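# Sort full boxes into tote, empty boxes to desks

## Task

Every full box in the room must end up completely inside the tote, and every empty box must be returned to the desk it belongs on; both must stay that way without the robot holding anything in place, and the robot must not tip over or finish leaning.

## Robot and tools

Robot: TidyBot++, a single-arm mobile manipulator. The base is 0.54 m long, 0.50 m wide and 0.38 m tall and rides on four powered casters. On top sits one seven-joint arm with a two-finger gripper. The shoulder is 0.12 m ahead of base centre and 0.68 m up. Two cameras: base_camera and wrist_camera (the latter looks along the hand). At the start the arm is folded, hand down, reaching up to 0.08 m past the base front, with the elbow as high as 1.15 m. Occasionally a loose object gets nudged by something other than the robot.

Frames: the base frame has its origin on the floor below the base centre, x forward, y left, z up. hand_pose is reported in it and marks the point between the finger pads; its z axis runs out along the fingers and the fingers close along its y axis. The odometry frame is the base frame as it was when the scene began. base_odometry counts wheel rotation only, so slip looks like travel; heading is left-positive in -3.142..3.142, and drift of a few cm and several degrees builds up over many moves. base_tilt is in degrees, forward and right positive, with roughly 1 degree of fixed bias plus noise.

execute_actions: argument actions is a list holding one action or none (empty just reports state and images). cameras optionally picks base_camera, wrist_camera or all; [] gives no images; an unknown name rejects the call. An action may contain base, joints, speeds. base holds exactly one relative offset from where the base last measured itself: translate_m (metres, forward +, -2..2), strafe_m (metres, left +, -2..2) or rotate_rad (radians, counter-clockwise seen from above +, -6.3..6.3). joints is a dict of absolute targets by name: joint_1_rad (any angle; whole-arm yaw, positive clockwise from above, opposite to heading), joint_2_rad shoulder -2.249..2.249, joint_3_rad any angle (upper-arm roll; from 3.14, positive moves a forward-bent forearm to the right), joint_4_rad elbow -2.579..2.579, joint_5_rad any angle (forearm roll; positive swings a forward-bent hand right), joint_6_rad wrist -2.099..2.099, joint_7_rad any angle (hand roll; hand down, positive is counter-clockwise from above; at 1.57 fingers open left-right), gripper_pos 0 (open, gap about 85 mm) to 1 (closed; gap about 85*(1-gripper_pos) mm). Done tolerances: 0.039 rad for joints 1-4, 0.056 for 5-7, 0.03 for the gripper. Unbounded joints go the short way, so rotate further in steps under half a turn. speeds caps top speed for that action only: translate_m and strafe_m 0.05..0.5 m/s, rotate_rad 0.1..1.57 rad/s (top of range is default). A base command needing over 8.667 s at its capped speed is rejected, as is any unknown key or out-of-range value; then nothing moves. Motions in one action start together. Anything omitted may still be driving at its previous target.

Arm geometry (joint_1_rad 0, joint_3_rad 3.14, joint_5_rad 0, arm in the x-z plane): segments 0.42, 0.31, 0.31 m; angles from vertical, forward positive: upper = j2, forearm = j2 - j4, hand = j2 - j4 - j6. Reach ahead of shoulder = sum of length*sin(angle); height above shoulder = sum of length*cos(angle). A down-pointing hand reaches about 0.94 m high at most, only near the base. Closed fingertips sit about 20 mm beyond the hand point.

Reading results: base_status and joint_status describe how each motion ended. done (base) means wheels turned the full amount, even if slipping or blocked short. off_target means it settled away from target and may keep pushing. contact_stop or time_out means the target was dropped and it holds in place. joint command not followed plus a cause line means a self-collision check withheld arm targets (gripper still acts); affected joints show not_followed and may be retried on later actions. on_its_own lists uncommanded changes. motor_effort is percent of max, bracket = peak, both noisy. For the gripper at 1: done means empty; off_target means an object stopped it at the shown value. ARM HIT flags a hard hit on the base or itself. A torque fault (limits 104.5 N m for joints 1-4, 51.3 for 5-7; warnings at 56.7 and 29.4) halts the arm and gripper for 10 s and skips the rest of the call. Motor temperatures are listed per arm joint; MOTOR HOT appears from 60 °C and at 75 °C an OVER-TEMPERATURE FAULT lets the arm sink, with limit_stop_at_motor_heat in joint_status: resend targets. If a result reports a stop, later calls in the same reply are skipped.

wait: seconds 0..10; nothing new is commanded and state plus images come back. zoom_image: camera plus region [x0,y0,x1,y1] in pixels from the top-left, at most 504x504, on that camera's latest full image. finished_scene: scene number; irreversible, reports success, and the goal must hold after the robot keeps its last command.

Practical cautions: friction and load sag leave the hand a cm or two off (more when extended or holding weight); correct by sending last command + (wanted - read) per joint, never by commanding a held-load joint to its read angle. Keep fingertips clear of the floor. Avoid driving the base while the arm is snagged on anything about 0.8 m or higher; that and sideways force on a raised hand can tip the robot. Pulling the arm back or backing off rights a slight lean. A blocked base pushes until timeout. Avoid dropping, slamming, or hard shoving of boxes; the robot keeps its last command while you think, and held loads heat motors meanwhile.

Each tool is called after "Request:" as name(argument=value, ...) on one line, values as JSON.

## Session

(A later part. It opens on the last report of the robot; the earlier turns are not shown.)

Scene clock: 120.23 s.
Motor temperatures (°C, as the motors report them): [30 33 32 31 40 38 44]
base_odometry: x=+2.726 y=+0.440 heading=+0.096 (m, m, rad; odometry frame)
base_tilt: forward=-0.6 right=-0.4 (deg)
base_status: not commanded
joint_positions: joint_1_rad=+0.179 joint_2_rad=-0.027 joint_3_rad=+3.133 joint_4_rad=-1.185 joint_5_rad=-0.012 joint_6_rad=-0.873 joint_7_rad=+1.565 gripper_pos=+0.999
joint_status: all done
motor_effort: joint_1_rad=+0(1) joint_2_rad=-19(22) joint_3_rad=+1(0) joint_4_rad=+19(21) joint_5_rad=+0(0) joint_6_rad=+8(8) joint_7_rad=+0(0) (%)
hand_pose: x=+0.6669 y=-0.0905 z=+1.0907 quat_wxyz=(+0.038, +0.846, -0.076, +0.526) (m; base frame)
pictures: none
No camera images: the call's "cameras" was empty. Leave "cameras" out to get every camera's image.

Request:
execute_actions(actions=[{"base":{"strafe_m":-0.384},"joints":{"joint_1_rad":-0.422,"joint_2_rad":0.0,"joint_4_rad":-1.095,"joint_6_rad":-1.022,"gripper_pos":0.0}}])

Scene clock: 123.63 s.
Motor temperatures (°C, as the motors report them): [30 33 32 31 40 38 44]
base_odometry: x=+2.763 y=+0.058 heading=+0.096 (m, m, rad; odometry frame)
base_tilt: forward=-0.5 right=-0.5 (deg)
base_status: done
joint_positions: joint_1_rad=-0.412 joint_2_rad=-0.013 joint_3_rad=+3.132 joint_4_rad=-1.118 joint_5_rad=-0.012 joint_6_rad=-0.981 joint_7_rad=+1.565 gripper_pos=+0.000
joint_status: all done
motor_effort: joint_1_rad=+1(2) joint_2_rad=-20(19) joint_3_rad=+0(2) joint_4_rad=+19(20) joint_5_rad=-1(0) joint_6_rad=+7(8) joint_7_rad=+0(0) (%)
hand_pose: x=+0.6157 y=+0.2275 z=+1.0902 quat_wxyz=(-0.112, +0.845, +0.178, +0.491) (m; base frame)
pictures: base_camera, wrist_camera
Images, in order (width x height): base_camera 644x364, wrist_camera 644x476.

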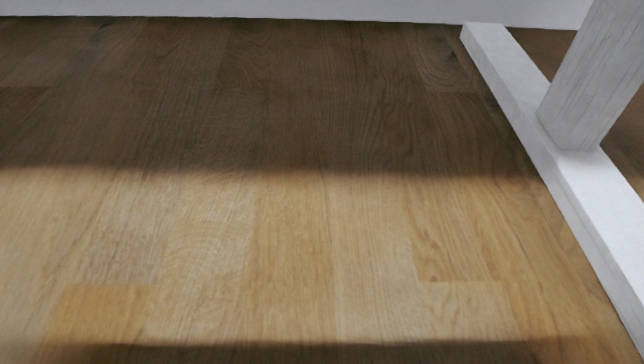

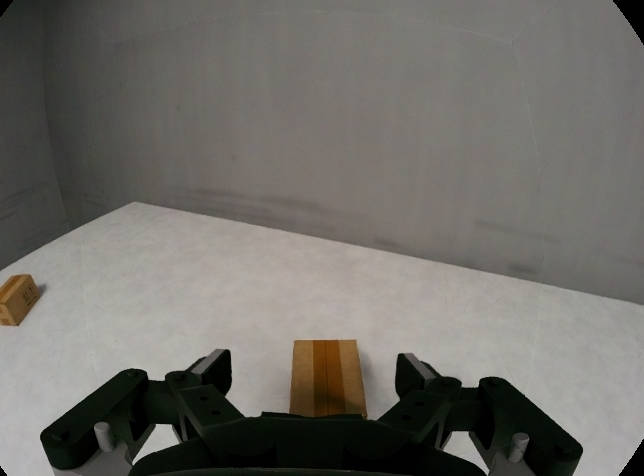

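Request:
execute_actions(actions=[{"joints":{"joint_1_rad":-0.383,"joint_2_rad":0.148}}], cameras=["wrist_camera"])

Scene clock: 125.93 s.
Motor temperatures (°C, as the motors report them): [30 33 32 31 40 38 44]
base_odometry: x=+2.763 y=+0.058 heading=+0.096 (m, m, rad; odometry frame)
base_tilt: forward=-0.5 right=-0.5 (deg)
base_status: not commanded
joint_positions: joint_1_rad=-0.393 joint_2_rad=+0.153 joint_3_rad=+3.132 joint_4_rad=-1.111 joint_5_rad=-0.012 joint_6_rad=-0.981 joint_7_rad=+1.565 gripper_pos=+0.000
joint_status: all done
motor_effort: joint_1_rad=+0(1) joint_2_rad=-26(31) joint_3_rad=+1(0) joint_4_rad=+19(20) joint_5_rad=-1(1) joint_6_rad=+6(7) joint_7_rad=+0(0) (%)
hand_pose: x=+0.6759 y=+0.2414 z=+0.9982 quat_wxyz=(-0.094, +0.884, +0.177, +0.423) (m; base frame)
pictures: wrist_camera
Images, in order (width x height): wrist_camera 644x476.

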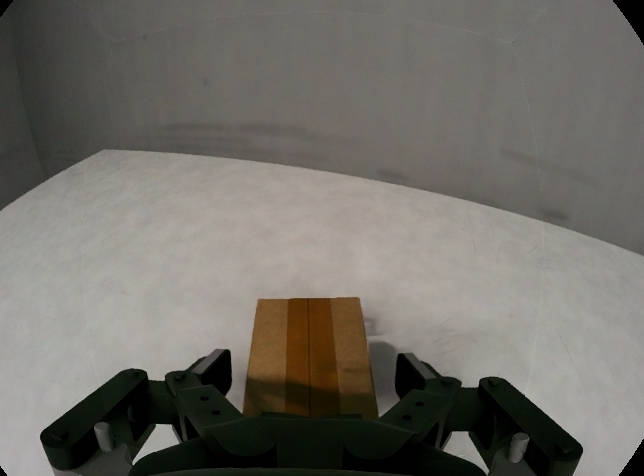

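Request:
execute_actions(actions=[{"joints":{"gripper_pos":1.0}}], cameras=[])

Request:
execute_actions(actions=[{"joints":{"joint_2_rad":0.105,"joint_4_rad":-1.0}}], cameras=["wrist_camera"])

Scene clock: 127.57 s.
Motor temperatures (°C, as the motors report them): [30 33 32 31 40 38 44]
base_odometry: x=+2.763 y=+0.058 heading=+0.096 (m, m, rad; odometry frame)
base_tilt: forward=-0.5 right=-0.4 (deg)
base_status: not commanded
joint_positions: joint_1_rad=-0.393 joint_2_rad=+0.152 joint_3_rad=+3.132 joint_4_rad=-1.110 joint_5_rad=-0.012 joint_6_rad=-0.982 joint_7_rad=+1.565 gripper_pos=+0.356
joint_status: gripper_pos off_target (ended at +0.356, target +1.000)
motor_effort: joint_1_rad=+1(2) joint_2_rad=-26(27) joint_3_rad=+0(2) joint_4_rad=+19(20) joint_5_rad=+0(1) joint_6_rad=+7(7) joint_7_rad=+0(0) (%)
hand_pose: x=+0.6754 y=+0.2413 z=+0.9988 quat_wxyz=(-0.094, +0.884, +0.177, +0.423) (m; base frame)
pictures: none
No camera images: the call's "cameras" was empty. Leave "cameras" out to get every camera's image.

Scene clock: 128.60 s.
Motor temperatures (°C, as the motors report them): [30 33 32 31 40 38 44]
base_odometry: x=+2.763 y=+0.058 heading=+0.096 (m, m, rad; odometry frame)
base_tilt: forward=-0.6 right=-0.4 (deg)
base_status: not commanded
joint_positions: joint_1_rad=-0.393 joint_2_rad=+0.132 joint_3_rad=+3.132 joint_4_rad=-1.040 joint_5_rad=-0.012 joint_6_rad=-1.004 joint_7_rad=+1.565 gripper_pos=+0.356
joint_status: joint_4_rad off_target (ended at -1.040, target -1.000); the others done
motor_effort: joint_1_rad=+1(1) joint_2_rad=-29(32) joint_3_rad=+1(0) joint_4_rad=+23(25) joint_5_rad=-1(0) joint_6_rad=+10(10) joint_7_rad=+0(0) (%)
hand_pose: x=+0.6702 y=+0.2391 z=+1.0442 quat_wxyz=(-0.100, +0.868, +0.174, +0.454) (m; base frame)
pictures: wrist_camera
Images, in order (width x height): wrist_camera 644x476.

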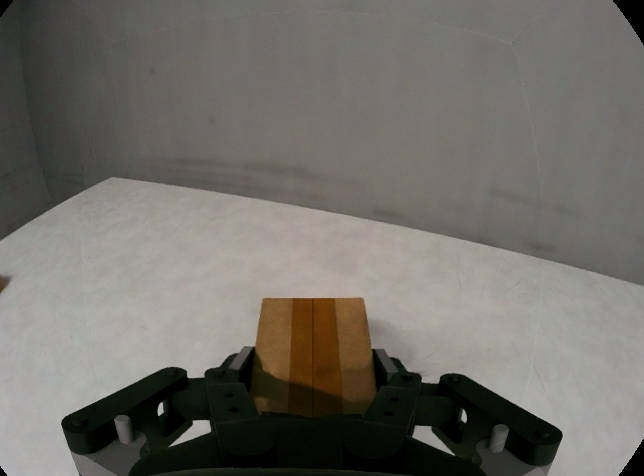

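Request:
execute_actions(actions=[{"joints":{"joint_2_rad":0.125,"joint_4_rad":-1.095}}], cameras=[])

Scene clock: 131.97 s.
Motor temperatures (°C, as the motors report them): [30 33 32 31 40 38 44]
base_odometry: x=+2.763 y=+0.058 heading=+0.096 (m, m, rad; odometry frame)
base_tilt: forward=-0.5 right=-0.4 (deg)
base_status: not commanded
joint_positions: joint_1_rad=-0.393 joint_2_rad=+0.146 joint_3_rad=+3.132 joint_4_rad=-1.102 joint_5_rad=-0.012 joint_6_rad=-1.004 joint_7_rad=+1.565 gripper_pos=+0.356
joint_status: all done
motor_effort: joint_1_rad=+1(0) joint_2_rad=-30(32) joint_3_rad=+0(1) joint_4_rad=+23(24) joint_5_rad=+0(1) joint_6_rad=+9(10) joint_7_rad=+0(0) (%)
hand_pose: x=+0.6702 y=+0.2391 z=+1.0020 quat_wxyz=(-0.094, +0.885, +0.177, +0.420) (m; base frame)
pictures: none
No camera images: the call's "cameras" was empty. Leave "cameras" out to get every camera's image.

Request:
execute_actions(actions=[{"joints":{"joint_2_rad":0.142}}], cameras=[])

Request:
execute_actions(actions=[{"joints":{"gripper_pos":0.0}}], cameras=[])

Request:
execute_actions(actions=[{"joints":{"joint_2_rad":0.105,"joint_4_rad":-1.0}}], cameras=[])

Request:
execute_actions(actions=[{"joints":{"joint_1_rad":0.5,"joint_2_rad":0.1,"joint_4_rad":-0.5,"joint_6_rad":-2.0}}], cameras=["wrist_camera"])

Scene clock: 133.50 s.
Motor temperatures (°C, as the motors report them): [30 33 32 31 40 38 44]
base_odometry: x=+2.763 y=+0.058 heading=+0.096 (m, m, rad; odometry frame)
base_tilt: forward=-0.5 right=-0.5 (deg)
base_status: not commanded
joint_positions: joint_1_rad=-0.393 joint_2_rad=+0.150 joint_3_rad=+3.132 joint_4_rad=-1.102 joint_5_rad=-0.012 joint_6_rad=-1.004 joint_7_rad=+1.565 gripper_pos=+0.356
joint_status: all done
motor_effort: joint_1_rad=+0(1) joint_2_rad=-26(30) joint_3_rad=+0(0) joint_4_rad=+19(23) joint_5_rad=-1(0) joint_6_rad=+7(9) joint_7_rad=+0(0) (%)
hand_pose: x=+0.6717 y=+0.2397 z=+0.9992 quat_wxyz=(-0.093, +0.886, +0.177, +0.418) (m; base frame)
pictures: none
No camera images: the call's "cameras" was empty. Leave "cameras" out to get every camera's image.

Scene clock: 134.60 s.
Motor temperatures (°C, as the motors report them): [30 33 32 31 40 38 44]
base_odometry: x=+2.763 y=+0.058 heading=+0.096 (m, m, rad; odometry frame)
base_tilt: forward=-0.5 right=-0.4 (deg)
base_status: not commanded
joint_positions: joint_1_rad=-0.393 joint_2_rad=+0.149 joint_3_rad=+3.132 joint_4_rad=-1.102 joint_5_rad=-0.012 joint_6_rad=-1.004 joint_7_rad=+1.565 gripper_pos=+0.000
joint_status: all done
motor_effort: joint_1_rad=+0(0) joint_2_rad=-25(29) joint_3_rad=+0(0) joint_4_rad=+19(22) joint_5_rad=+0(1) joint_6_rad=+6(9) joint_7_rad=+0(0) (%)
hand_pose: x=+0.6713 y=+0.2396 z=+1.0001 quat_wxyz=(-0.093, +0.886, +0.177, +0.419) (m; base frame)
pictures: none
No camera images: the call's "cameras" was empty. Leave "cameras" out to get every camera's image.

Scene clock: 135.63 s.
Motor temperatures (°C, as the motors report them): [30 33 32 31 40 38 44]
base_odometry: x=+2.763 y=+0.058 heading=+0.096 (m, m, rad; odometry frame)
base_tilt: forward=-0.5 right=-0.5 (deg)
base_status: not commanded
joint_positions: joint_1_rad=-0.393 joint_2_rad=+0.105 joint_3_rad=+3.132 joint_4_rad=-1.016 joint_5_rad=-0.012 joint_6_rad=-1.004 joint_7_rad=+1.565 gripper_pos=+0.000
joint_status: all done
motor_effort: joint_1_rad=+0(0) joint_2_rad=-24(28) joint_3_rad=+0(0) joint_4_rad=+19(20) joint_5_rad=-1(1) joint_6_rad=+7(7) joint_7_rad=-1(0) (%)
hand_pose: x=+0.6619 y=+0.2356 z=+1.0732 quat_wxyz=(-0.105, +0.857, +0.172, +0.475) (m; base frame)
pictures: none
No camera images: the call's "cameras" was empty. Leave "cameras" out to get every camera's image.

Scene clock: 137.80 s.
Motor temperatures (°C, as the motors report them): [30 33 32 31 40 38 44]
base_odometry: x=+2.763 y=+0.058 heading=+0.096 (m, m, rad; odometry frame)
base_tilt: forward=-0.5 right=-0.4 (deg)
base_status: not commanded
joint_positions: joint_1_rad=+0.490 joint_2_rad=+0.105 joint_3_rad=+3.132 joint_4_rad=-0.522 joint_5_rad=-0.012 joint_6_rad=-1.961 joint_7_rad=+1.565 gripper_pos=+0.000
joint_status: all done
motor_effort: joint_1_rad=+0(0) joint_2_rad=-17(25) joint_3_rad=+0(1) joint_4_rad=+12(19) joint_5_rad=+0(1) joint_6_rad=+4(8) joint_7_rad=+0(0) (%)
hand_pose: x=+0.4687 y=-0.1775 z=+1.0902 quat_wxyz=(+0.059, +0.934, -0.228, +0.267) (m; base frame)
pictures: wrist_camera
Images, in order (width x height): wrist_camera 644x476.

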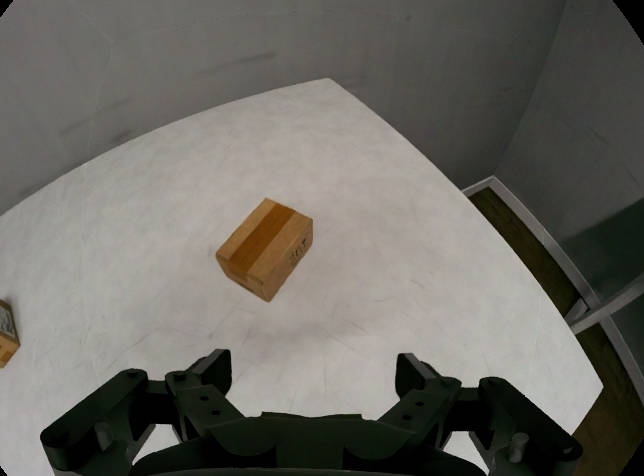

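Request:
zoom_image(camera="wrist_camera", region=[200, 185, 330, 315])

Region (200, 185, 330, 315) of wrist_camera's 644x476 image, scaled by 3.877.

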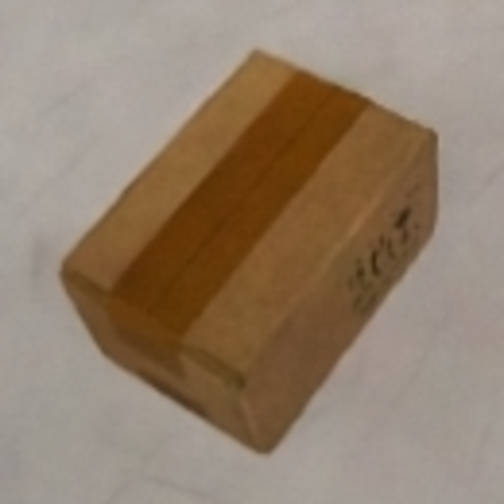

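Request:
execute_actions(actions=[{"joints":{"joint_1_rad":-0.041,"joint_4_rad":-0.72,"joint_5_rad":0.80,"joint_6_rad":-1.31,"joint_7_rad":0.535}}], cameras=[])

Request:
execute_actions(actions=[{"joints":{"joint_4_rad":-1.06}}], cameras=["wrist_camera"])

Scene clock: 149.80 s.
Motor temperatures (°C, as the motors report them): [30 33 32 31 40 38 44]
base_odometry: x=+2.763 y=+0.058 heading=+0.096 (m, m, rad; odometry frame)
base_tilt: forward=-0.5 right=-0.4 (deg)
base_status: not commanded
joint_positions: joint_1_rad=-0.032 joint_2_rad=+0.105 joint_3_rad=+3.132 joint_4_rad=-0.696 joint_5_rad=+0.781 joint_6_rad=-1.348 joint_7_rad=+0.556 gripper_pos=+0.000
joint_status: all done
motor_effort: joint_1_rad=+0(1) joint_2_rad=-20(21) joint_3_rad=+0(1) joint_4_rad=+15(15) joint_5_rad=+4(4) joint_6_rad=+6(7) joint_7_rad=+1(0) (%)
hand_pose: x=+0.5966 y=-0.1933 z=+1.2116 quat_wxyz=(+0.094, +0.671, -0.471, +0.565) (m; base frame)
pictures: none
No camera images: the call's "cameras" was empty. Leave "cameras" out to get every camera's image.

Scene clock: 151.27 s.
Motor temperatures (°C, as the motors report them): [30 33 32 31 40 38 44]
base_odometry: x=+2.763 y=+0.058 heading=+0.096 (m, m, rad; odometry frame)
base_tilt: forward=-0.5 right=-0.4 (deg)
base_status: not commanded
joint_positions: joint_1_rad=-0.032 joint_2_rad=+0.104 joint_3_rad=+3.132 joint_4_rad=-1.041 joint_5_rad=+0.781 joint_6_rad=-1.348 joint_7_rad=+0.556 gripper_pos=+0.000
joint_status: all done
motor_effort: joint_1_rad=+1(1) joint_2_rad=-22(24) joint_3_rad=+0(0) joint_4_rad=+17(18) joint_5_rad=+5(5) joint_6_rad=+4(6) joint_7_rad=+1(0) (%)
hand_pose: x=+0.6090 y=-0.1926 z=+1.0616 quat_wxyz=(+0.178, +0.757, -0.444, +0.445) (m; base frame)
pictures: wrist_camera
Images, in order (width x height): wrist_camera 644x476.

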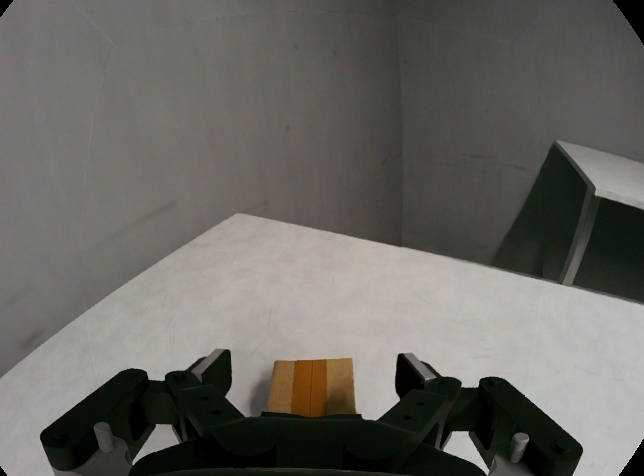

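Request:
execute_actions(actions=[{"joints":{"joint_2_rad":0.145,"joint_4_rad":-1.157}}], cameras=["wrist_camera"])

Scene clock: 153.30 s.
Motor temperatures (°C, as the motors report them): [30 33 32 31 40 38 44]
base_odometry: x=+2.763 y=+0.058 heading=+0.096 (m, m, rad; odometry frame)
base_tilt: forward=-0.5 right=-0.5 (deg)
base_status: not commanded
joint_positions: joint_1_rad=-0.032 joint_2_rad=+0.145 joint_3_rad=+3.132 joint_4_rad=-1.140 joint_5_rad=+0.781 joint_6_rad=-1.348 joint_7_rad=+0.556 gripper_pos=+0.000
joint_status: all done
motor_effort: joint_1_rad=+0(1) joint_2_rad=-24(26) joint_3_rad=+0(1) joint_4_rad=+17(19) joint_5_rad=+5(6) joint_6_rad=+3(4) joint_7_rad=+0(0) (%)
hand_pose: x=+0.6164 y=-0.1924 z=+0.9986 quat_wxyz=(+0.211, +0.786, -0.429, +0.392) (m; base frame)
pictures: wrist_camera
Images, in order (width x height): wrist_camera 644x476.

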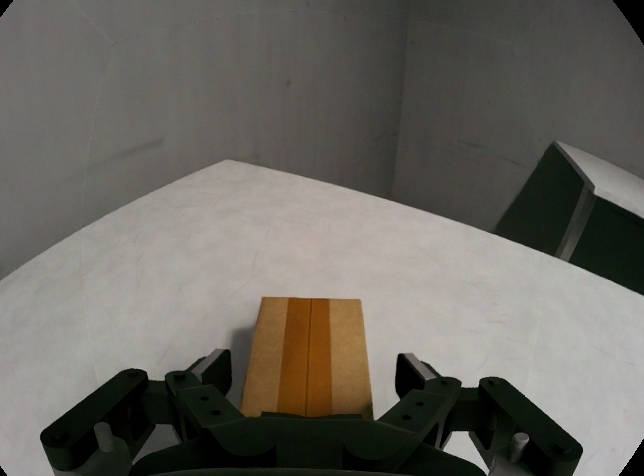

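Request:
execute_actions(actions=[{"joints":{"gripper_pos":1.0}}], cameras=[])

Request:
execute_actions(actions=[{"joints":{"joint_2_rad":0.10,"joint_4_rad":-1.035}}], cameras=["wrist_camera"])

Scene clock: 154.97 s.
Motor temperatures (°C, as the motors report them): [30 33 32 31 40 38 44]
base_odometry: x=+2.763 y=+0.058 heading=+0.096 (m, m, rad; odometry frame)
base_tilt: forward=-0.5 right=-0.4 (deg)
base_status: not commanded
joint_positions: joint_1_rad=-0.033 joint_2_rad=+0.145 joint_3_rad=+3.132 joint_4_rad=-1.140 joint_5_rad=+0.782 joint_6_rad=-1.347 joint_7_rad=+0.556 gripper_pos=+0.360
joint_status: gripper_pos off_target (ended at +0.360, target +1.000)
motor_effort: joint_1_rad=+1(2) joint_2_rad=-24(24) joint_3_rad=+1(2) joint_4_rad=+17(18) joint_5_rad=+6(6) joint_6_rad=+4(5) joint_7_rad=+0(1) (%)
hand_pose: x=+0.6168 y=-0.1923 z=+0.9993 quat_wxyz=(+0.211, +0.786, -0.429, +0.393) (m; base frame)
pictures: none
No camera images: the call's "cameras" was empty. Leave "cameras" out to get every camera's image.

Scene clock: 156.07 s.
Motor temperatures (°C, as the motors report them): [30 33 32 31 40 38 44]
base_odometry: x=+2.763 y=+0.058 heading=+0.096 (m, m, rad; odometry frame)
base_tilt: forward=-0.5 right=-0.4 (deg)
base_status: not commanded
joint_positions: joint_1_rad=-0.033 joint_2_rad=+0.119 joint_3_rad=+3.132 joint_4_rad=-1.066 joint_5_rad=+0.782 joint_6_rad=-1.347 joint_7_rad=+0.556 gripper_pos=+0.360
joint_status: all done
motor_effort: joint_1_rad=+0(1) joint_2_rad=-25(28) joint_3_rad=+0(1) joint_4_rad=+20(21) joint_5_rad=+7(8) joint_6_rad=+6(6) joint_7_rad=+0(1) (%)
hand_pose: x=+0.6137 y=-0.1924 z=+1.0442 quat_wxyz=(+0.188, +0.765, -0.440, +0.431) (m; base frame)
pictures: wrist_camera
Images, in order (width x height): wrist_camera 644x476.

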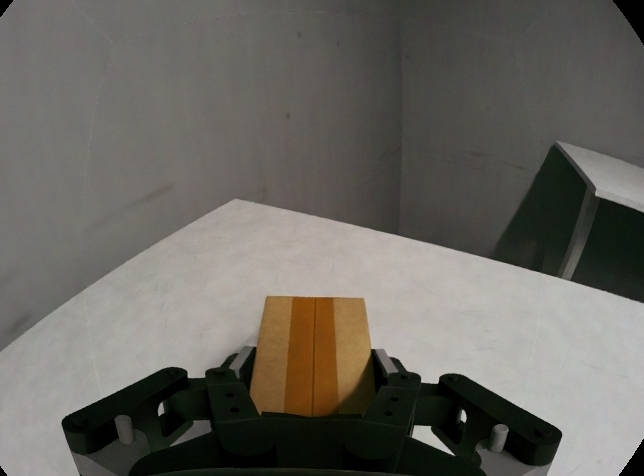

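Request:
execute_actions(actions=[{"base":{"translate_m":-0.25},"joints":{"joint_1_rad":0.0,"joint_2_rad":-0.15,"joint_4_rad":-0.85,"joint_5_rad":-0.015,"joint_6_rad":-1.19,"joint_7_rad":1.592}}], cameras=[])

Request:
execute_actions(actions=[{"base":{"strafe_m":1.55}}])

Scene clock: 161.83 s.
Motor temperatures (°C, as the motors report them): [30 33 32 31 40 38 44]
base_odometry: x=+2.514 y=+0.034 heading=+0.097 (m, m, rad; odometry frame)
base_tilt: forward=-0.6 right=-0.5 (deg)
base_status: done
joint_positions: joint_1_rad=-0.011 joint_2_rad=-0.137 joint_3_rad=+3.130 joint_4_rad=-0.870 joint_5_rad=-0.007 joint_6_rad=-1.246 joint_7_rad=+1.581 gripper_pos=+0.360
joint_status: all done
motor_effort: joint_1_rad=+0(0) joint_2_rad=-14(30) joint_3_rad=+0(1) joint_4_rad=+19(21) joint_5_rad=+0(8) joint_6_rad=+10(10) joint_7_rad=+0(0) (%)
hand_pose: x=+0.5571 y=+0.0140 z=+1.2088 quat_wxyz=(-0.006, +0.836, +0.015, +0.549) (m; base frame)
pictures: none
No camera images: the call's "cameras" was empty. Leave "cameras" out to get every camera's image.

Scene clock: 166.30 s.
Motor temperatures (°C, as the motors report them): [30 33 32 31 40 38 44]
base_odometry: x=+2.364 y=+1.577 heading=+0.097 (m, m, rad; odometry frame)
base_tilt: forward=-0.5 right=-0.5 (deg)
base_status: done
joint_positions: joint_1_rad=-0.007 joint_2_rad=-0.137 joint_3_rad=+3.129 joint_4_rad=-0.870 joint_5_rad=-0.007 joint_6_rad=-1.246 joint_7_rad=+1.581 gripper_pos=+0.360
joint_status: not commanded
motor_effort: joint_1_rad=+1(1) joint_2_rad=-14(16) joint_3_rad=+1(2) joint_4_rad=+18(19) joint_5_rad=-1(2) joint_6_rad=+10(11) joint_7_rad=-1(1) (%)
hand_pose: x=+0.5572 y=+0.0130 z=+1.2089 quat_wxyz=(-0.005, +0.835, +0.014, +0.549) (m; base frame)
pictures: base_camera, wrist_camera
Images, in order (width x height): base_camera 644x364, wrist_camera 644x476.

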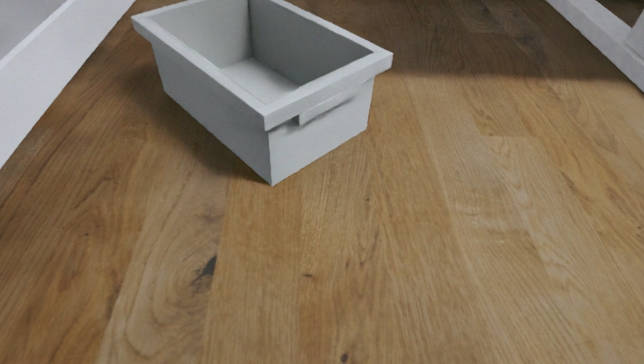

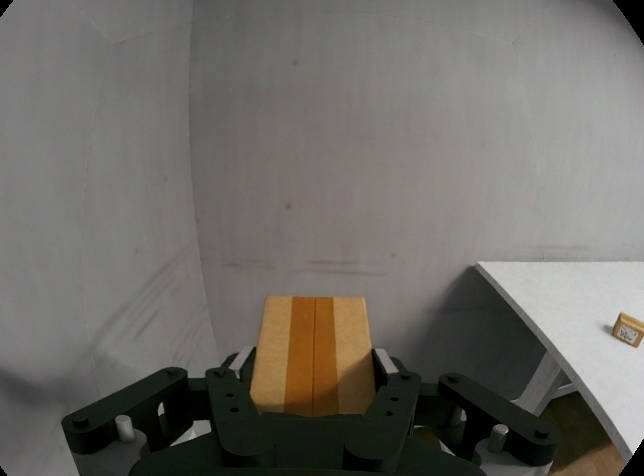

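Repeat box 1's weighing move with this box for a direct comparison.

Request:
execute_actions(actions=[{"joints":{"joint_2_rad":0.2,"joint_4_rad":-0.925}}], cameras=[])

Request:
execute_actions(actions=[{"joints":{"joint_2_rad":0.17,"joint_4_rad":-0.82}}], cameras=[])

Scene clock: 169.07 s.
Motor temperatures (°C, as the motors report them): [30 33 32 31 40 38 44]
base_odometry: x=+2.364 y=+1.577 heading=+0.097 (m, m, rad; odometry frame)
base_tilt: forward=-0.5 right=-0.4 (deg)
base_status: not commanded
joint_positions: joint_1_rad=-0.007 joint_2_rad=+0.220 joint_3_rad=+3.129 joint_4_rad=-0.934 joint_5_rad=-0.007 joint_6_rad=-1.245 joint_7_rad=+1.581 gripper_pos=+0.360
joint_status: all done
motor_effort: joint_1_rad=+0(0) joint_2_rad=-30(38) joint_3_rad=+0(0) joint_4_rad=+21(23) joint_5_rad=-1(0) joint_6_rad=+8(10) joint_7_rad=+0(0) (%)
hand_pose: x=+0.7086 y=+0.0141 z=+0.9906 quat_wxyz=(-0.007, +0.932, +0.013, +0.363) (m; base frame)
pictures: none
No camera images: the call's "cameras" was empty. Leave "cameras" out to get every camera's image.

Scene clock: 170.13 s.
Motor temperatures (°C, as the motors report them): [30 33 32 31 40 38 44]
base_odometry: x=+2.364 y=+1.577 heading=+0.097 (m, m, rad; odometry frame)
base_tilt: forward=-0.5 right=-0.4 (deg)
base_status: not commanded
joint_positions: joint_1_rad=-0.007 joint_2_rad=+0.190 joint_3_rad=+3.129 joint_4_rad=-0.852 joint_5_rad=-0.007 joint_6_rad=-1.244 joint_7_rad=+1.581 gripper_pos=+0.360
joint_status: all done
motor_effort: joint_1_rad=+1(1) joint_2_rad=-30(33) joint_3_rad=+0(0) joint_4_rad=+21(22) joint_5_rad=+0(0) joint_6_rad=+8(8) joint_7_rad=+0(0) (%)
hand_pose: x=+0.7045 y=+0.0140 z=+1.0498 quat_wxyz=(-0.007, +0.910, +0.013, +0.415) (m; base frame)
pictures: none
No camera images: the call's "cameras" was empty. Leave "cameras" out to get every camera's image.

Request:
wait(seconds=0.3)

Request:
wait(seconds=0.3)

Request:
wait(seconds=0.3)

Scene clock: 171.07 s.
Motor temperatures (°C, as the motors report them): [30 33 32 31 40 38 44]
base_odometry: x=+2.364 y=+1.577 heading=+0.097 (m, m, rad; odometry frame)
base_tilt: forward=-0.5 right=-0.4 (deg)
base_status: not commanded
joint_positions: joint_1_rad=-0.007 joint_2_rad=+0.190 joint_3_rad=+3.129 joint_4_rad=-0.852 joint_5_rad=-0.007 joint_6_rad=-1.244 joint_7_rad=+1.581 gripper_pos=+0.360
joint_status: all done
motor_effort: joint_1_rad=+1(1) joint_2_rad=-30(33) joint_3_rad=+0(0) joint_4_rad=+21(22) joint_5_rad=-1(0) joint_6_rad=+8(8) joint_7_rad=+0(0) (%)
hand_pose: x=+0.7045 y=+0.0140 z=+1.0498 quat_wxyz=(-0.007, +0.910, +0.013, +0.415) (m; base frame)
wait: 0.30 s; at rest from the start
pictures: base_camera, wrist_camera
Images, in order (width x height): base_camera 644x364, wrist_camera 644x476.

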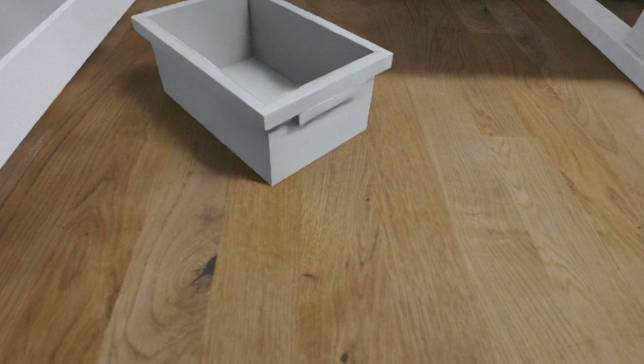

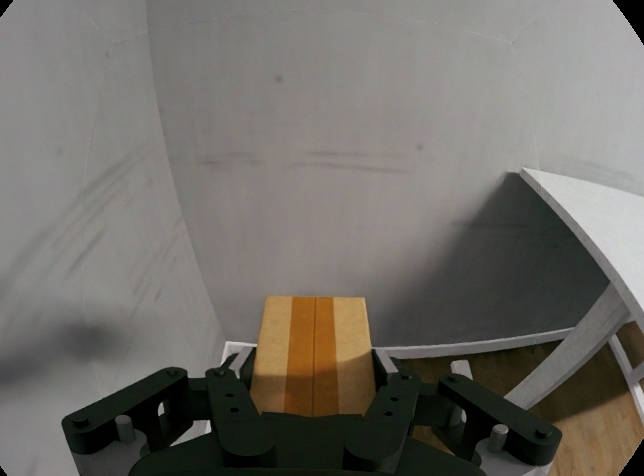

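Scene clock: 171.37 s.
Motor temperatures (°C, as the motors report them): [30 33 32 31 40 38 44]
base_odometry: x=+2.364 y=+1.577 heading=+0.097 (m, m, rad; odometry frame)
base_tilt: forward=-0.5 right=-0.4 (deg)
base_status: not commanded
joint_positions: joint_1_rad=-0.007 joint_2_rad=+0.190 joint_3_rad=+3.129 joint_4_rad=-0.852 joint_5_rad=-0.007 joint_6_rad=-1.244 joint_7_rad=+1.581 gripper_pos=+0.360
joint_status: all done
motor_effort: joint_1_rad=+1(1) joint_2_rad=-29(33) joint_3_rad=+0(0) joint_4_rad=+20(22) joint_5_rad=-1(0) joint_6_rad=+8(8) joint_7_rad=+0(0) (%)
hand_pose: x=+0.7045 y=+0.0140 z=+1.0498 quat_wxyz=(-0.007, +0.910, +0.013, +0.415) (m; base frame)
wait: 0.30 s; at rest by 0.27 s
pictures: base_camera, wrist_camera
Images, in order (width x height): base_camera 644x364, wrist_camera 644x476.

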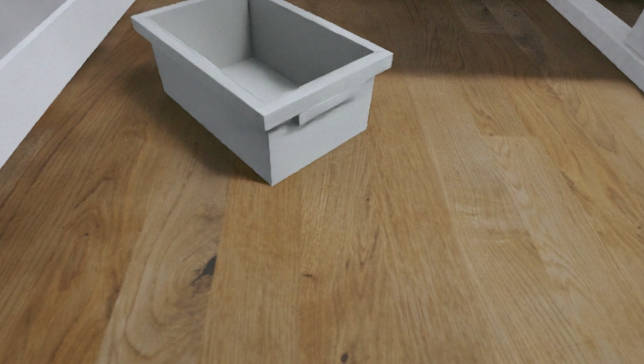

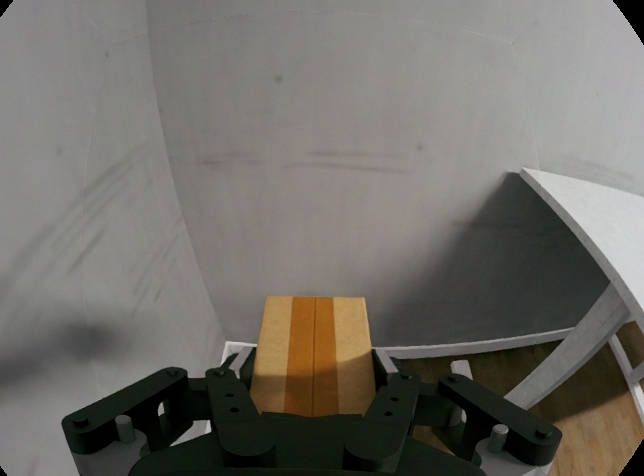

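Scene clock: 171.67 s.
Motor temperatures (°C, as the motors report them): [30 33 32 31 40 38 44]
base_odometry: x=+2.364 y=+1.577 heading=+0.097 (m, m, rad; odometry frame)
base_tilt: forward=-0.5 right=-0.4 (deg)
base_status: not commanded
joint_positions: joint_1_rad=-0.007 joint_2_rad=+0.190 joint_3_rad=+3.129 joint_4_rad=-0.852 joint_5_rad=-0.007 joint_6_rad=-1.244 joint_7_rad=+1.581 gripper_pos=+0.360
joint_status: all done
motor_effort: joint_1_rad=+0(1) joint_2_rad=-29(33) joint_3_rad=-1(0) joint_4_rad=+20(22) joint_5_rad=+0(0) joint_6_rad=+8(8) joint_7_rad=+1(0) (%)
hand_pose: x=+0.7045 y=+0.0140 z=+1.0498 quat_wxyz=(-0.007, +0.910, +0.013, +0.415) (m; base frame)
wait: 0.30 s; at rest by 0.27 s
pictures: base_camera, wrist_camera
Images, in order (width x height): base_camera 644x364, wrist_camera 644x476.

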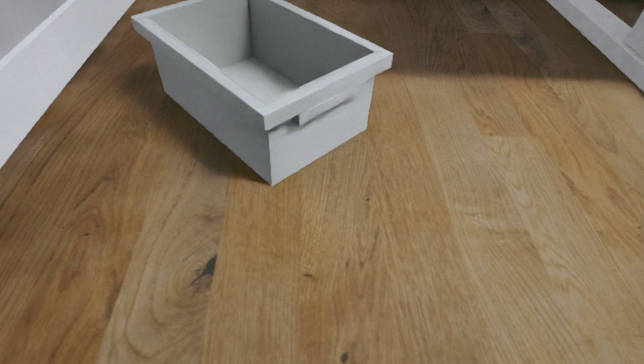

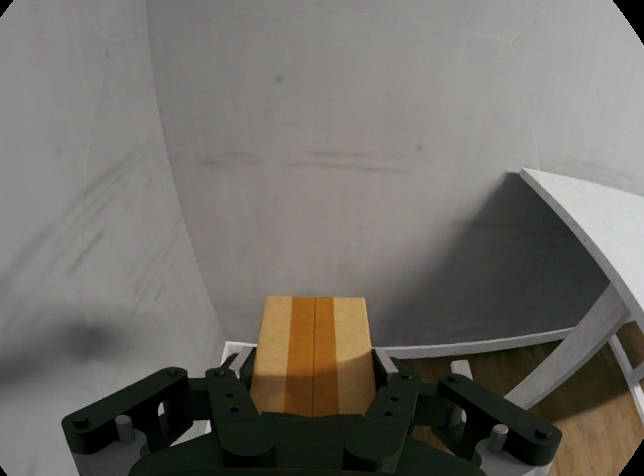

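Request:
execute_actions(actions=[{"base":{"strafe_m":-0.30},"joints":{"joint_1_rad":-0.55,"joint_4_rad":-2.146,"joint_6_rad":0.35}}], cameras=["base_camera"])

Request:
execute_actions(actions=[{"base":{"translate_m":0.18},"joints":{"joint_1_rad":-0.76,"joint_2_rad":1.24,"joint_6_rad":1.15}}])

Scene clock: 186.57 s.
Motor temperatures (°C, as the motors report them): [30 33 32 31 40 38 44]
base_odometry: x=+2.393 y=+1.278 heading=+0.097 (m, m, rad; odometry frame)
base_tilt: forward=-0.4 right=-0.4 (deg)
base_status: done
joint_positions: joint_1_rad=-0.539 joint_2_rad=+0.188 joint_3_rad=+3.129 joint_4_rad=-2.142 joint_5_rad=-0.007 joint_6_rad=+0.290 joint_7_rad=+1.581 gripper_pos=+0.360
joint_status: joint_6_rad off_target (ended at +0.290, target +0.350); the others done
motor_effort: joint_1_rad=+1(4) joint_2_rad=-28(34) joint_3_rad=-1(3) joint_4_rad=+19(24) joint_5_rad=+0(0) joint_6_rad=+10(10) joint_7_rad=+0(0) (%)
hand_pose: x=+0.6162 y=+0.3066 z=+0.7377 quat_wxyz=(-0.142, +0.820, +0.232, +0.504) (m; base frame)
pictures: base_camera
Images, in order (width x height): base_camera 644x364.

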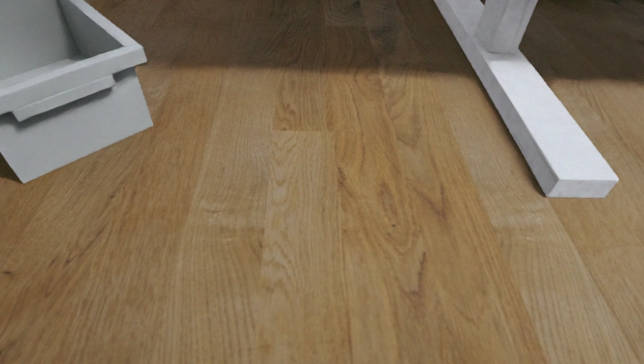

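Scene clock: 188.93 s.
Motor temperatures (°C, as the motors report them): [30 33 32 31 40 38 44]
base_odometry: x=+2.572 y=+1.295 heading=+0.097 (m, m, rad; odometry frame)
base_tilt: forward=-0.5 right=-0.5 (deg)
base_status: done
joint_positions: joint_1_rad=-0.748 joint_2_rad=+1.252 joint_3_rad=+3.129 joint_4_rad=-2.144 joint_5_rad=-0.007 joint_6_rad=+1.093 joint_7_rad=+1.581 gripper_pos=+0.360
joint_status: joint_6_rad off_target (ended at +1.093, target +1.150); the others done
motor_effort: joint_1_rad=+0(1) joint_2_rad=-38(41) joint_3_rad=+0(2) joint_4_rad=+0(20) joint_5_rad=+0(0) joint_6_rad=+8(11) joint_7_rad=+0(0) (%)
hand_pose: x=+0.5197 y=+0.3799 z=+0.3017 quat_wxyz=(-0.151, +0.850, +0.334, +0.378) (m; base frame)
pictures: base_camera, wrist_camera
Images, in order (width x height): base_camera 644x364, wrist_camera 644x476.

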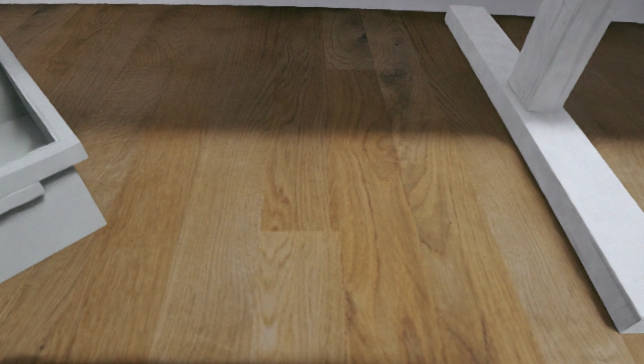

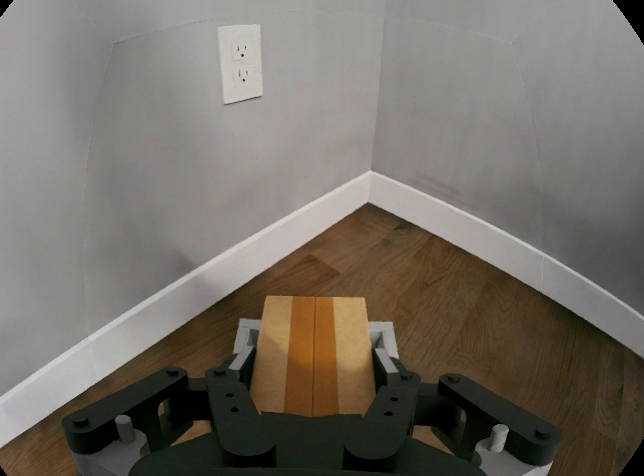

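Request:
execute_actions(actions=[{"joints":{"joint_2_rad":1.512,"joint_4_rad":-1.60,"joint_6_rad":0.79}}])

Scene clock: 193.97 s.
Motor temperatures (°C, as the motors report them): [30 33 32 31 40 38 44]
base_odometry: x=+2.572 y=+1.295 heading=+0.097 (m, m, rad; odometry frame)
base_tilt: forward=-0.5 right=-0.5 (deg)
base_status: not commanded
joint_positions: joint_1_rad=-0.748 joint_2_rad=+1.525 joint_3_rad=+3.129 joint_4_rad=-1.630 joint_5_rad=-0.007 joint_6_rad=+0.816 joint_7_rad=+1.581 gripper_pos=+0.360
joint_status: all done
motor_effort: joint_1_rad=+0(0) joint_2_rad=-44(45) joint_3_rad=-1(1) joint_4_rad=+4(4) joint_5_rad=+0(0) joint_6_rad=+8(9) joint_7_rad=+0(0) (%)
hand_pose: x=+0.5838 y=+0.4399 z=+0.1705 quat_wxyz=(-0.145, +0.857, +0.335, +0.363) (m; base frame)
pictures: base_camera, wrist_camera
Images, in order (width x height): base_camera 644x364, wrist_camera 644x476.

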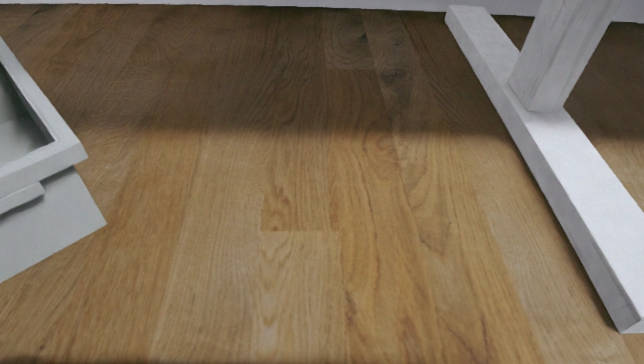

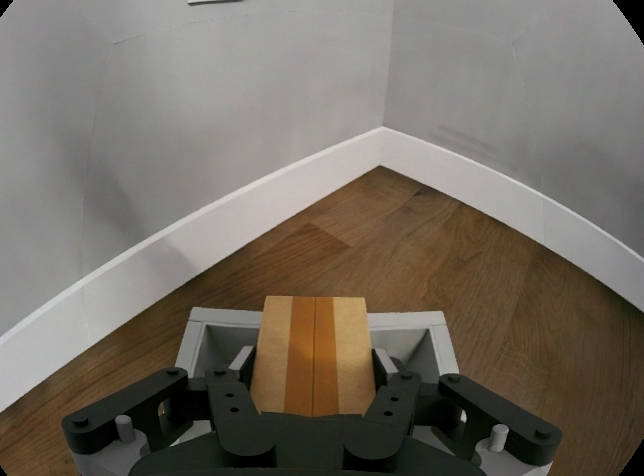

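Request:
execute_actions(actions=[{"joints":{"joint_1_rad":-0.733,"joint_2_rad":1.66,"joint_4_rad":-1.48}}], cameras=["wrist_camera"])

Scene clock: 198.67 s.
Motor temperatures (°C, as the motors report them): [30 33 32 31 40 38 44]
base_odometry: x=+2.572 y=+1.295 heading=+0.097 (m, m, rad; odometry frame)
base_tilt: forward=-0.5 right=-0.5 (deg)
base_status: not commanded
joint_positions: joint_1_rad=-0.744 joint_2_rad=+1.682 joint_3_rad=+3.129 joint_4_rad=-1.506 joint_5_rad=-0.007 joint_6_rad=+0.813 joint_7_rad=+1.581 gripper_pos=+0.360
joint_status: all done
motor_effort: joint_1_rad=+0(0) joint_2_rad=-43(47) joint_3_rad=-1(1) joint_4_rad=+3(5) joint_5_rad=-1(0) joint_6_rad=+7(9) joint_7_rad=+0(0) (%)
hand_pose: x=+0.5705 y=+0.4239 z=+0.0967 quat_wxyz=(-0.138, +0.865, +0.335, +0.347) (m; base frame)
pictures: wrist_camera
Images, in order (width x height): wrist_camera 644x476.

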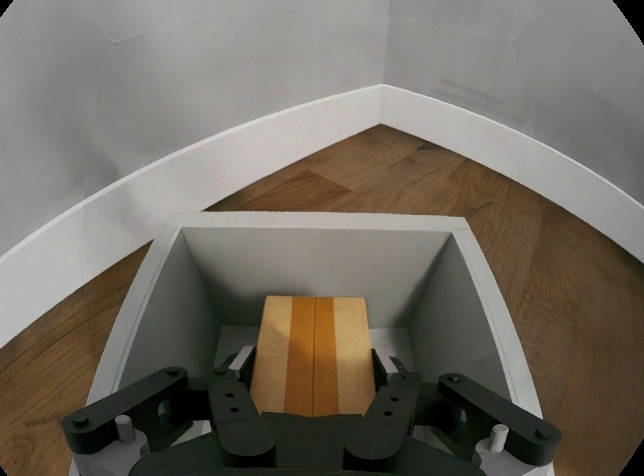

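Request:
execute_actions(actions=[{"joints":{"joint_2_rad":1.756,"joint_4_rad":-1.355}}], cameras=["wrist_camera"])

Scene clock: 201.50 s.
Motor temperatures (°C, as the motors report them): [30 34 32 31 40 38 44]
base_odometry: x=+2.572 y=+1.295 heading=+0.097 (m, m, rad; odometry frame)
base_tilt: forward=-0.5 right=-0.5 (deg)
base_status: not commanded
joint_positions: joint_1_rad=-0.744 joint_2_rad=+1.770 joint_3_rad=+3.129 joint_4_rad=-1.381 joint_5_rad=-0.007 joint_6_rad=+0.813 joint_7_rad=+1.581 gripper_pos=+0.360
joint_status: all done
motor_effort: joint_1_rad=+0(1) joint_2_rad=-43(45) joint_3_rad=-1(1) joint_4_rad=+4(5) joint_5_rad=-1(0) joint_6_rad=+8(9) joint_7_rad=+0(0) (%)
hand_pose: x=+0.5812 y=+0.4330 z=+0.0680 quat_wxyz=(-0.144, +0.858, +0.332, +0.363) (m; base frame)
pictures: wrist_camera
Images, in order (width x height): wrist_camera 644x476.

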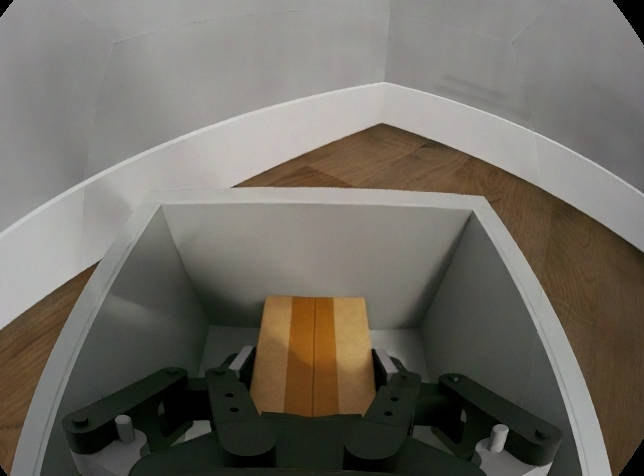

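Request:
execute_actions(actions=[{"joints":{"joint_2_rad":1.79,"joint_4_rad":-1.315}}], cameras=[])

Scene clock: 203.20 s.
Motor temperatures (°C, as the motors report them): [30 34 32 31 40 38 44]
base_odometry: x=+2.572 y=+1.295 heading=+0.097 (m, m, rad; odometry frame)
base_tilt: forward=-0.5 right=-0.5 (deg)
base_status: not commanded
joint_positions: joint_1_rad=-0.744 joint_2_rad=+1.799 joint_3_rad=+3.129 joint_4_rad=-1.338 joint_5_rad=-0.007 joint_6_rad=+0.813 joint_7_rad=+1.581 gripper_pos=+0.360
joint_status: all done
motor_effort: joint_1_rad=+1(0) joint_2_rad=-42(45) joint_3_rad=+0(1) joint_4_rad=+4(5) joint_5_rad=-1(1) joint_6_rad=+8(9) joint_7_rad=+0(0) (%)
hand_pose: x=+0.5848 y=+0.4361 z=+0.0592 quat_wxyz=(-0.146, +0.856, +0.331, +0.369) (m; base frame)
pictures: none
No camera images: the call's "cameras" was empty. Leave "cameras" out to get every camera's image.

Request:
execute_actions(actions=[{"joints":{"joint_2_rad":1.822,"joint_4_rad":-1.295}}], cameras=["wrist_camera"])

Scene clock: 204.23 s.
Motor temperatures (°C, as the motors report them): [30 34 32 31 40 38 44]
base_odometry: x=+2.572 y=+1.295 heading=+0.097 (m, m, rad; odometry frame)
base_tilt: forward=-0.5 right=-0.5 (deg)
base_status: not commanded
joint_positions: joint_1_rad=-0.744 joint_2_rad=+1.809 joint_3_rad=+3.129 joint_4_rad=-1.317 joint_5_rad=-0.007 joint_6_rad=+0.813 joint_7_rad=+1.581 gripper_pos=+0.360
joint_status: all done
motor_effort: joint_1_rad=+0(1) joint_2_rad=-39(42) joint_3_rad=-1(1) joint_4_rad=+4(5) joint_5_rad=-1(0) joint_6_rad=+5(7) joint_7_rad=+1(1) (%)
hand_pose: x=+0.5889 y=+0.4397 z=+0.0581 quat_wxyz=(-0.148, +0.854, +0.330, +0.374) (m; base frame)
pictures: wrist_camera
Images, in order (width x height): wrist_camera 644x476.

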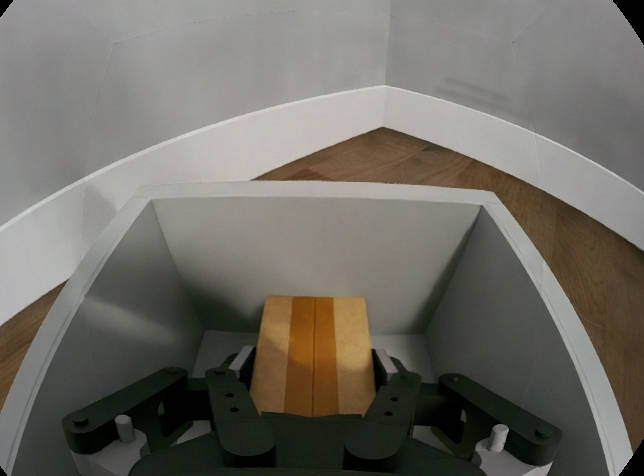

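Request:
execute_actions(actions=[{"joints":{"gripper_pos":0.15,"joint_2_rad":1.81}}], cameras=["wrist_camera"])

Scene clock: 205.77 s.
Motor temperatures (°C, as the motors report them): [30 34 32 31 40 38 44]
base_odometry: x=+2.572 y=+1.295 heading=+0.097 (m, m, rad; odometry frame)
base_tilt: forward=-0.4 right=-0.5 (deg)
base_status: not commanded
joint_positions: joint_1_rad=-0.744 joint_2_rad=+1.809 joint_3_rad=+3.129 joint_4_rad=-1.316 joint_5_rad=-0.007 joint_6_rad=+0.813 joint_7_rad=+1.581 gripper_pos=+0.150
joint_status: all done
motor_effort: joint_1_rad=+0(0) joint_2_rad=-40(43) joint_3_rad=+0(1) joint_4_rad=+4(5) joint_5_rad=+0(1) joint_6_rad=+6(7) joint_7_rad=+0(1) (%)
hand_pose: x=+0.5890 y=+0.4398 z=+0.0582 quat_wxyz=(-0.148, +0.854, +0.330, +0.375) (m; base frame)
pictures: wrist_camera
Images, in order (width x height): wrist_camera 644x476.

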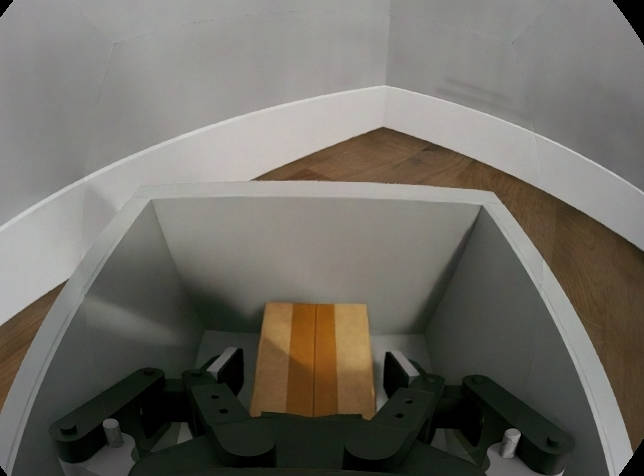

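Request:
execute_actions(actions=[{"joints":{"joint_2_rad":1.48,"joint_4_rad":-1.74}}], cameras=[])

Request:
execute_actions(actions=[{"joints":{"joint_2_rad":0.12,"joint_4_rad":-0.81,"joint_6_rad":-1.29,"gripper_pos":0.0}}], cameras=[])

Request:
execute_actions(actions=[{"base":{"strafe_m":-0.81},"joints":{"joint_1_rad":-0.565}}])

Scene clock: 210.87 s.
Motor temperatures (°C, as the motors report them): [30 34 32 31 40 38 44]
base_odometry: x=+2.572 y=+1.295 heading=+0.097 (m, m, rad; odometry frame)
base_tilt: forward=-0.5 right=-0.5 (deg)
base_status: not commanded
joint_positions: joint_1_rad=-0.744 joint_2_rad=+1.486 joint_3_rad=+3.129 joint_4_rad=-1.718 joint_5_rad=-0.007 joint_6_rad=+0.813 joint_7_rad=+1.581 gripper_pos=+0.150
joint_status: all done
motor_effort: joint_1_rad=+1(0) joint_2_rad=-39(41) joint_3_rad=-1(1) joint_4_rad=+2(4) joint_5_rad=-1(0) joint_6_rad=+5(6) joint_7_rad=+0(0) (%)
hand_pose: x=+0.5646 y=+0.4191 z=+0.1760 quat_wxyz=(-0.136, +0.867, +0.338, +0.340) (m; base frame)
pictures: none
No camera images: the call's "cameras" was empty. Leave "cameras" out to get every camera's image.

Scene clock: 213.93 s.
Motor temperatures (°C, as the motors report them): [30 34 32 31 40 38 44]
base_odometry: x=+2.572 y=+1.295 heading=+0.097 (m, m, rad; odometry frame)
base_tilt: forward=-0.5 right=-0.5 (deg)
base_status: not commanded
joint_positions: joint_1_rad=-0.744 joint_2_rad=+0.116 joint_3_rad=+3.129 joint_4_rad=-0.825 joint_5_rad=-0.007 joint_6_rad=-1.251 joint_7_rad=+1.581 gripper_pos=+0.000
joint_status: all done
motor_effort: joint_1_rad=-1(1) joint_2_rad=-22(49) joint_3_rad=-1(1) joint_4_rad=+17(19) joint_5_rad=-1(0) joint_6_rad=+7(7) joint_7_rad=+0(0) (%)
hand_pose: x=+0.5213 y=+0.3835 z=+1.1040 quat_wxyz=(-0.171, +0.825, +0.333, +0.424) (m; base frame)
pictures: none
No camera images: the call's "cameras" was empty. Leave "cameras" out to get every camera's image.

Scene clock: 216.93 s.
Motor temperatures (°C, as the motors report them): [30 34 32 31 40 38 44]
base_odometry: x=+2.650 y=+0.489 heading=+0.097 (m, m, rad; odometry frame)
base_tilt: forward=-0.5 right=-0.5 (deg)
base_status: done
joint_positions: joint_1_rad=-0.569 joint_2_rad=+0.119 joint_3_rad=+3.128 joint_4_rad=-0.825 joint_5_rad=-0.007 joint_6_rad=-1.251 joint_7_rad=+1.581 gripper_pos=+0.000
joint_status: all done
motor_effort: joint_1_rad=+0(4) joint_2_rad=-21(26) joint_3_rad=-1(2) joint_4_rad=+16(18) joint_5_rad=-1(1) joint_6_rad=+6(7) joint_7_rad=+0(0) (%)
hand_pose: x=+0.5824 y=+0.3086 z=+1.1024 quat_wxyz=(-0.133, +0.851, +0.260, +0.436) (m; base frame)
pictures: base_camera, wrist_camera
Images, in order (width x height): base_camera 644x364, wrist_camera 644x476.

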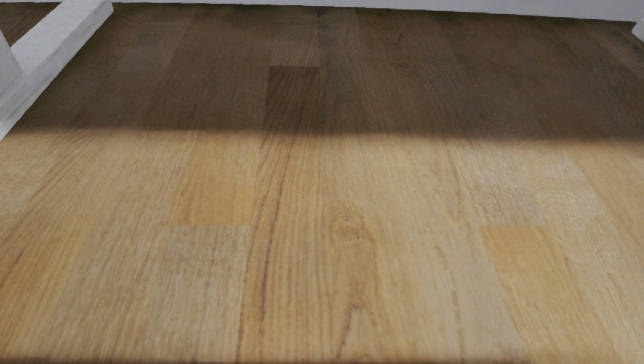

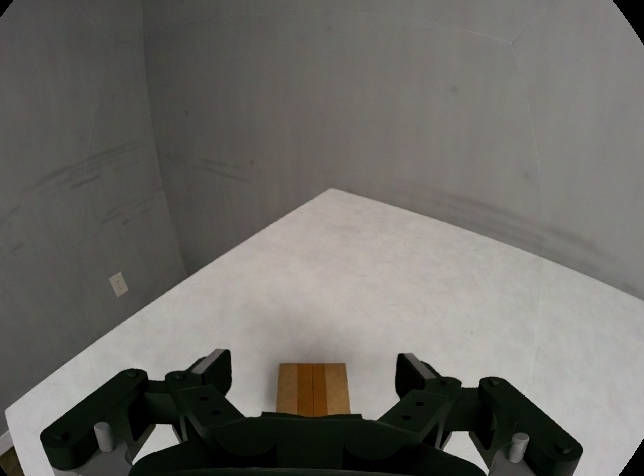

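Request:
execute_actions(actions=[{"joints":{"joint_2_rad":0.312,"joint_4_rad":-0.672,"joint_6_rad":-1.532}}], cameras=["wrist_camera"])

Scene clock: 220.13 s.
Motor temperatures (°C, as the motors report them): [30 34 32 31 40 38 44]
base_odometry: x=+2.650 y=+0.489 heading=+0.097 (m, m, rad; odometry frame)
base_tilt: forward=-0.5 right=-0.5 (deg)
base_status: not commanded
joint_positions: joint_1_rad=-0.569 joint_2_rad=+0.318 joint_3_rad=+3.128 joint_4_rad=-0.694 joint_5_rad=-0.007 joint_6_rad=-1.493 joint_7_rad=+1.581 gripper_pos=+0.000
joint_status: all done
motor_effort: joint_1_rad=+0(0) joint_2_rad=-29(33) joint_3_rad=+0(0) joint_4_rad=+17(18) joint_5_rad=+0(1) joint_6_rad=+4(8) joint_7_rad=+0(0) (%)
hand_pose: x=+0.6048 y=+0.3223 z=+0.9983 quat_wxyz=(-0.094, +0.908, +0.277, +0.299) (m; base frame)
pictures: wrist_camera
Images, in order (width x height): wrist_camera 644x476.

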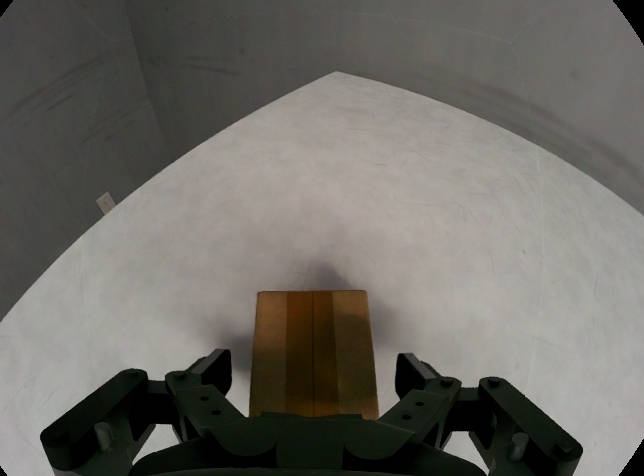

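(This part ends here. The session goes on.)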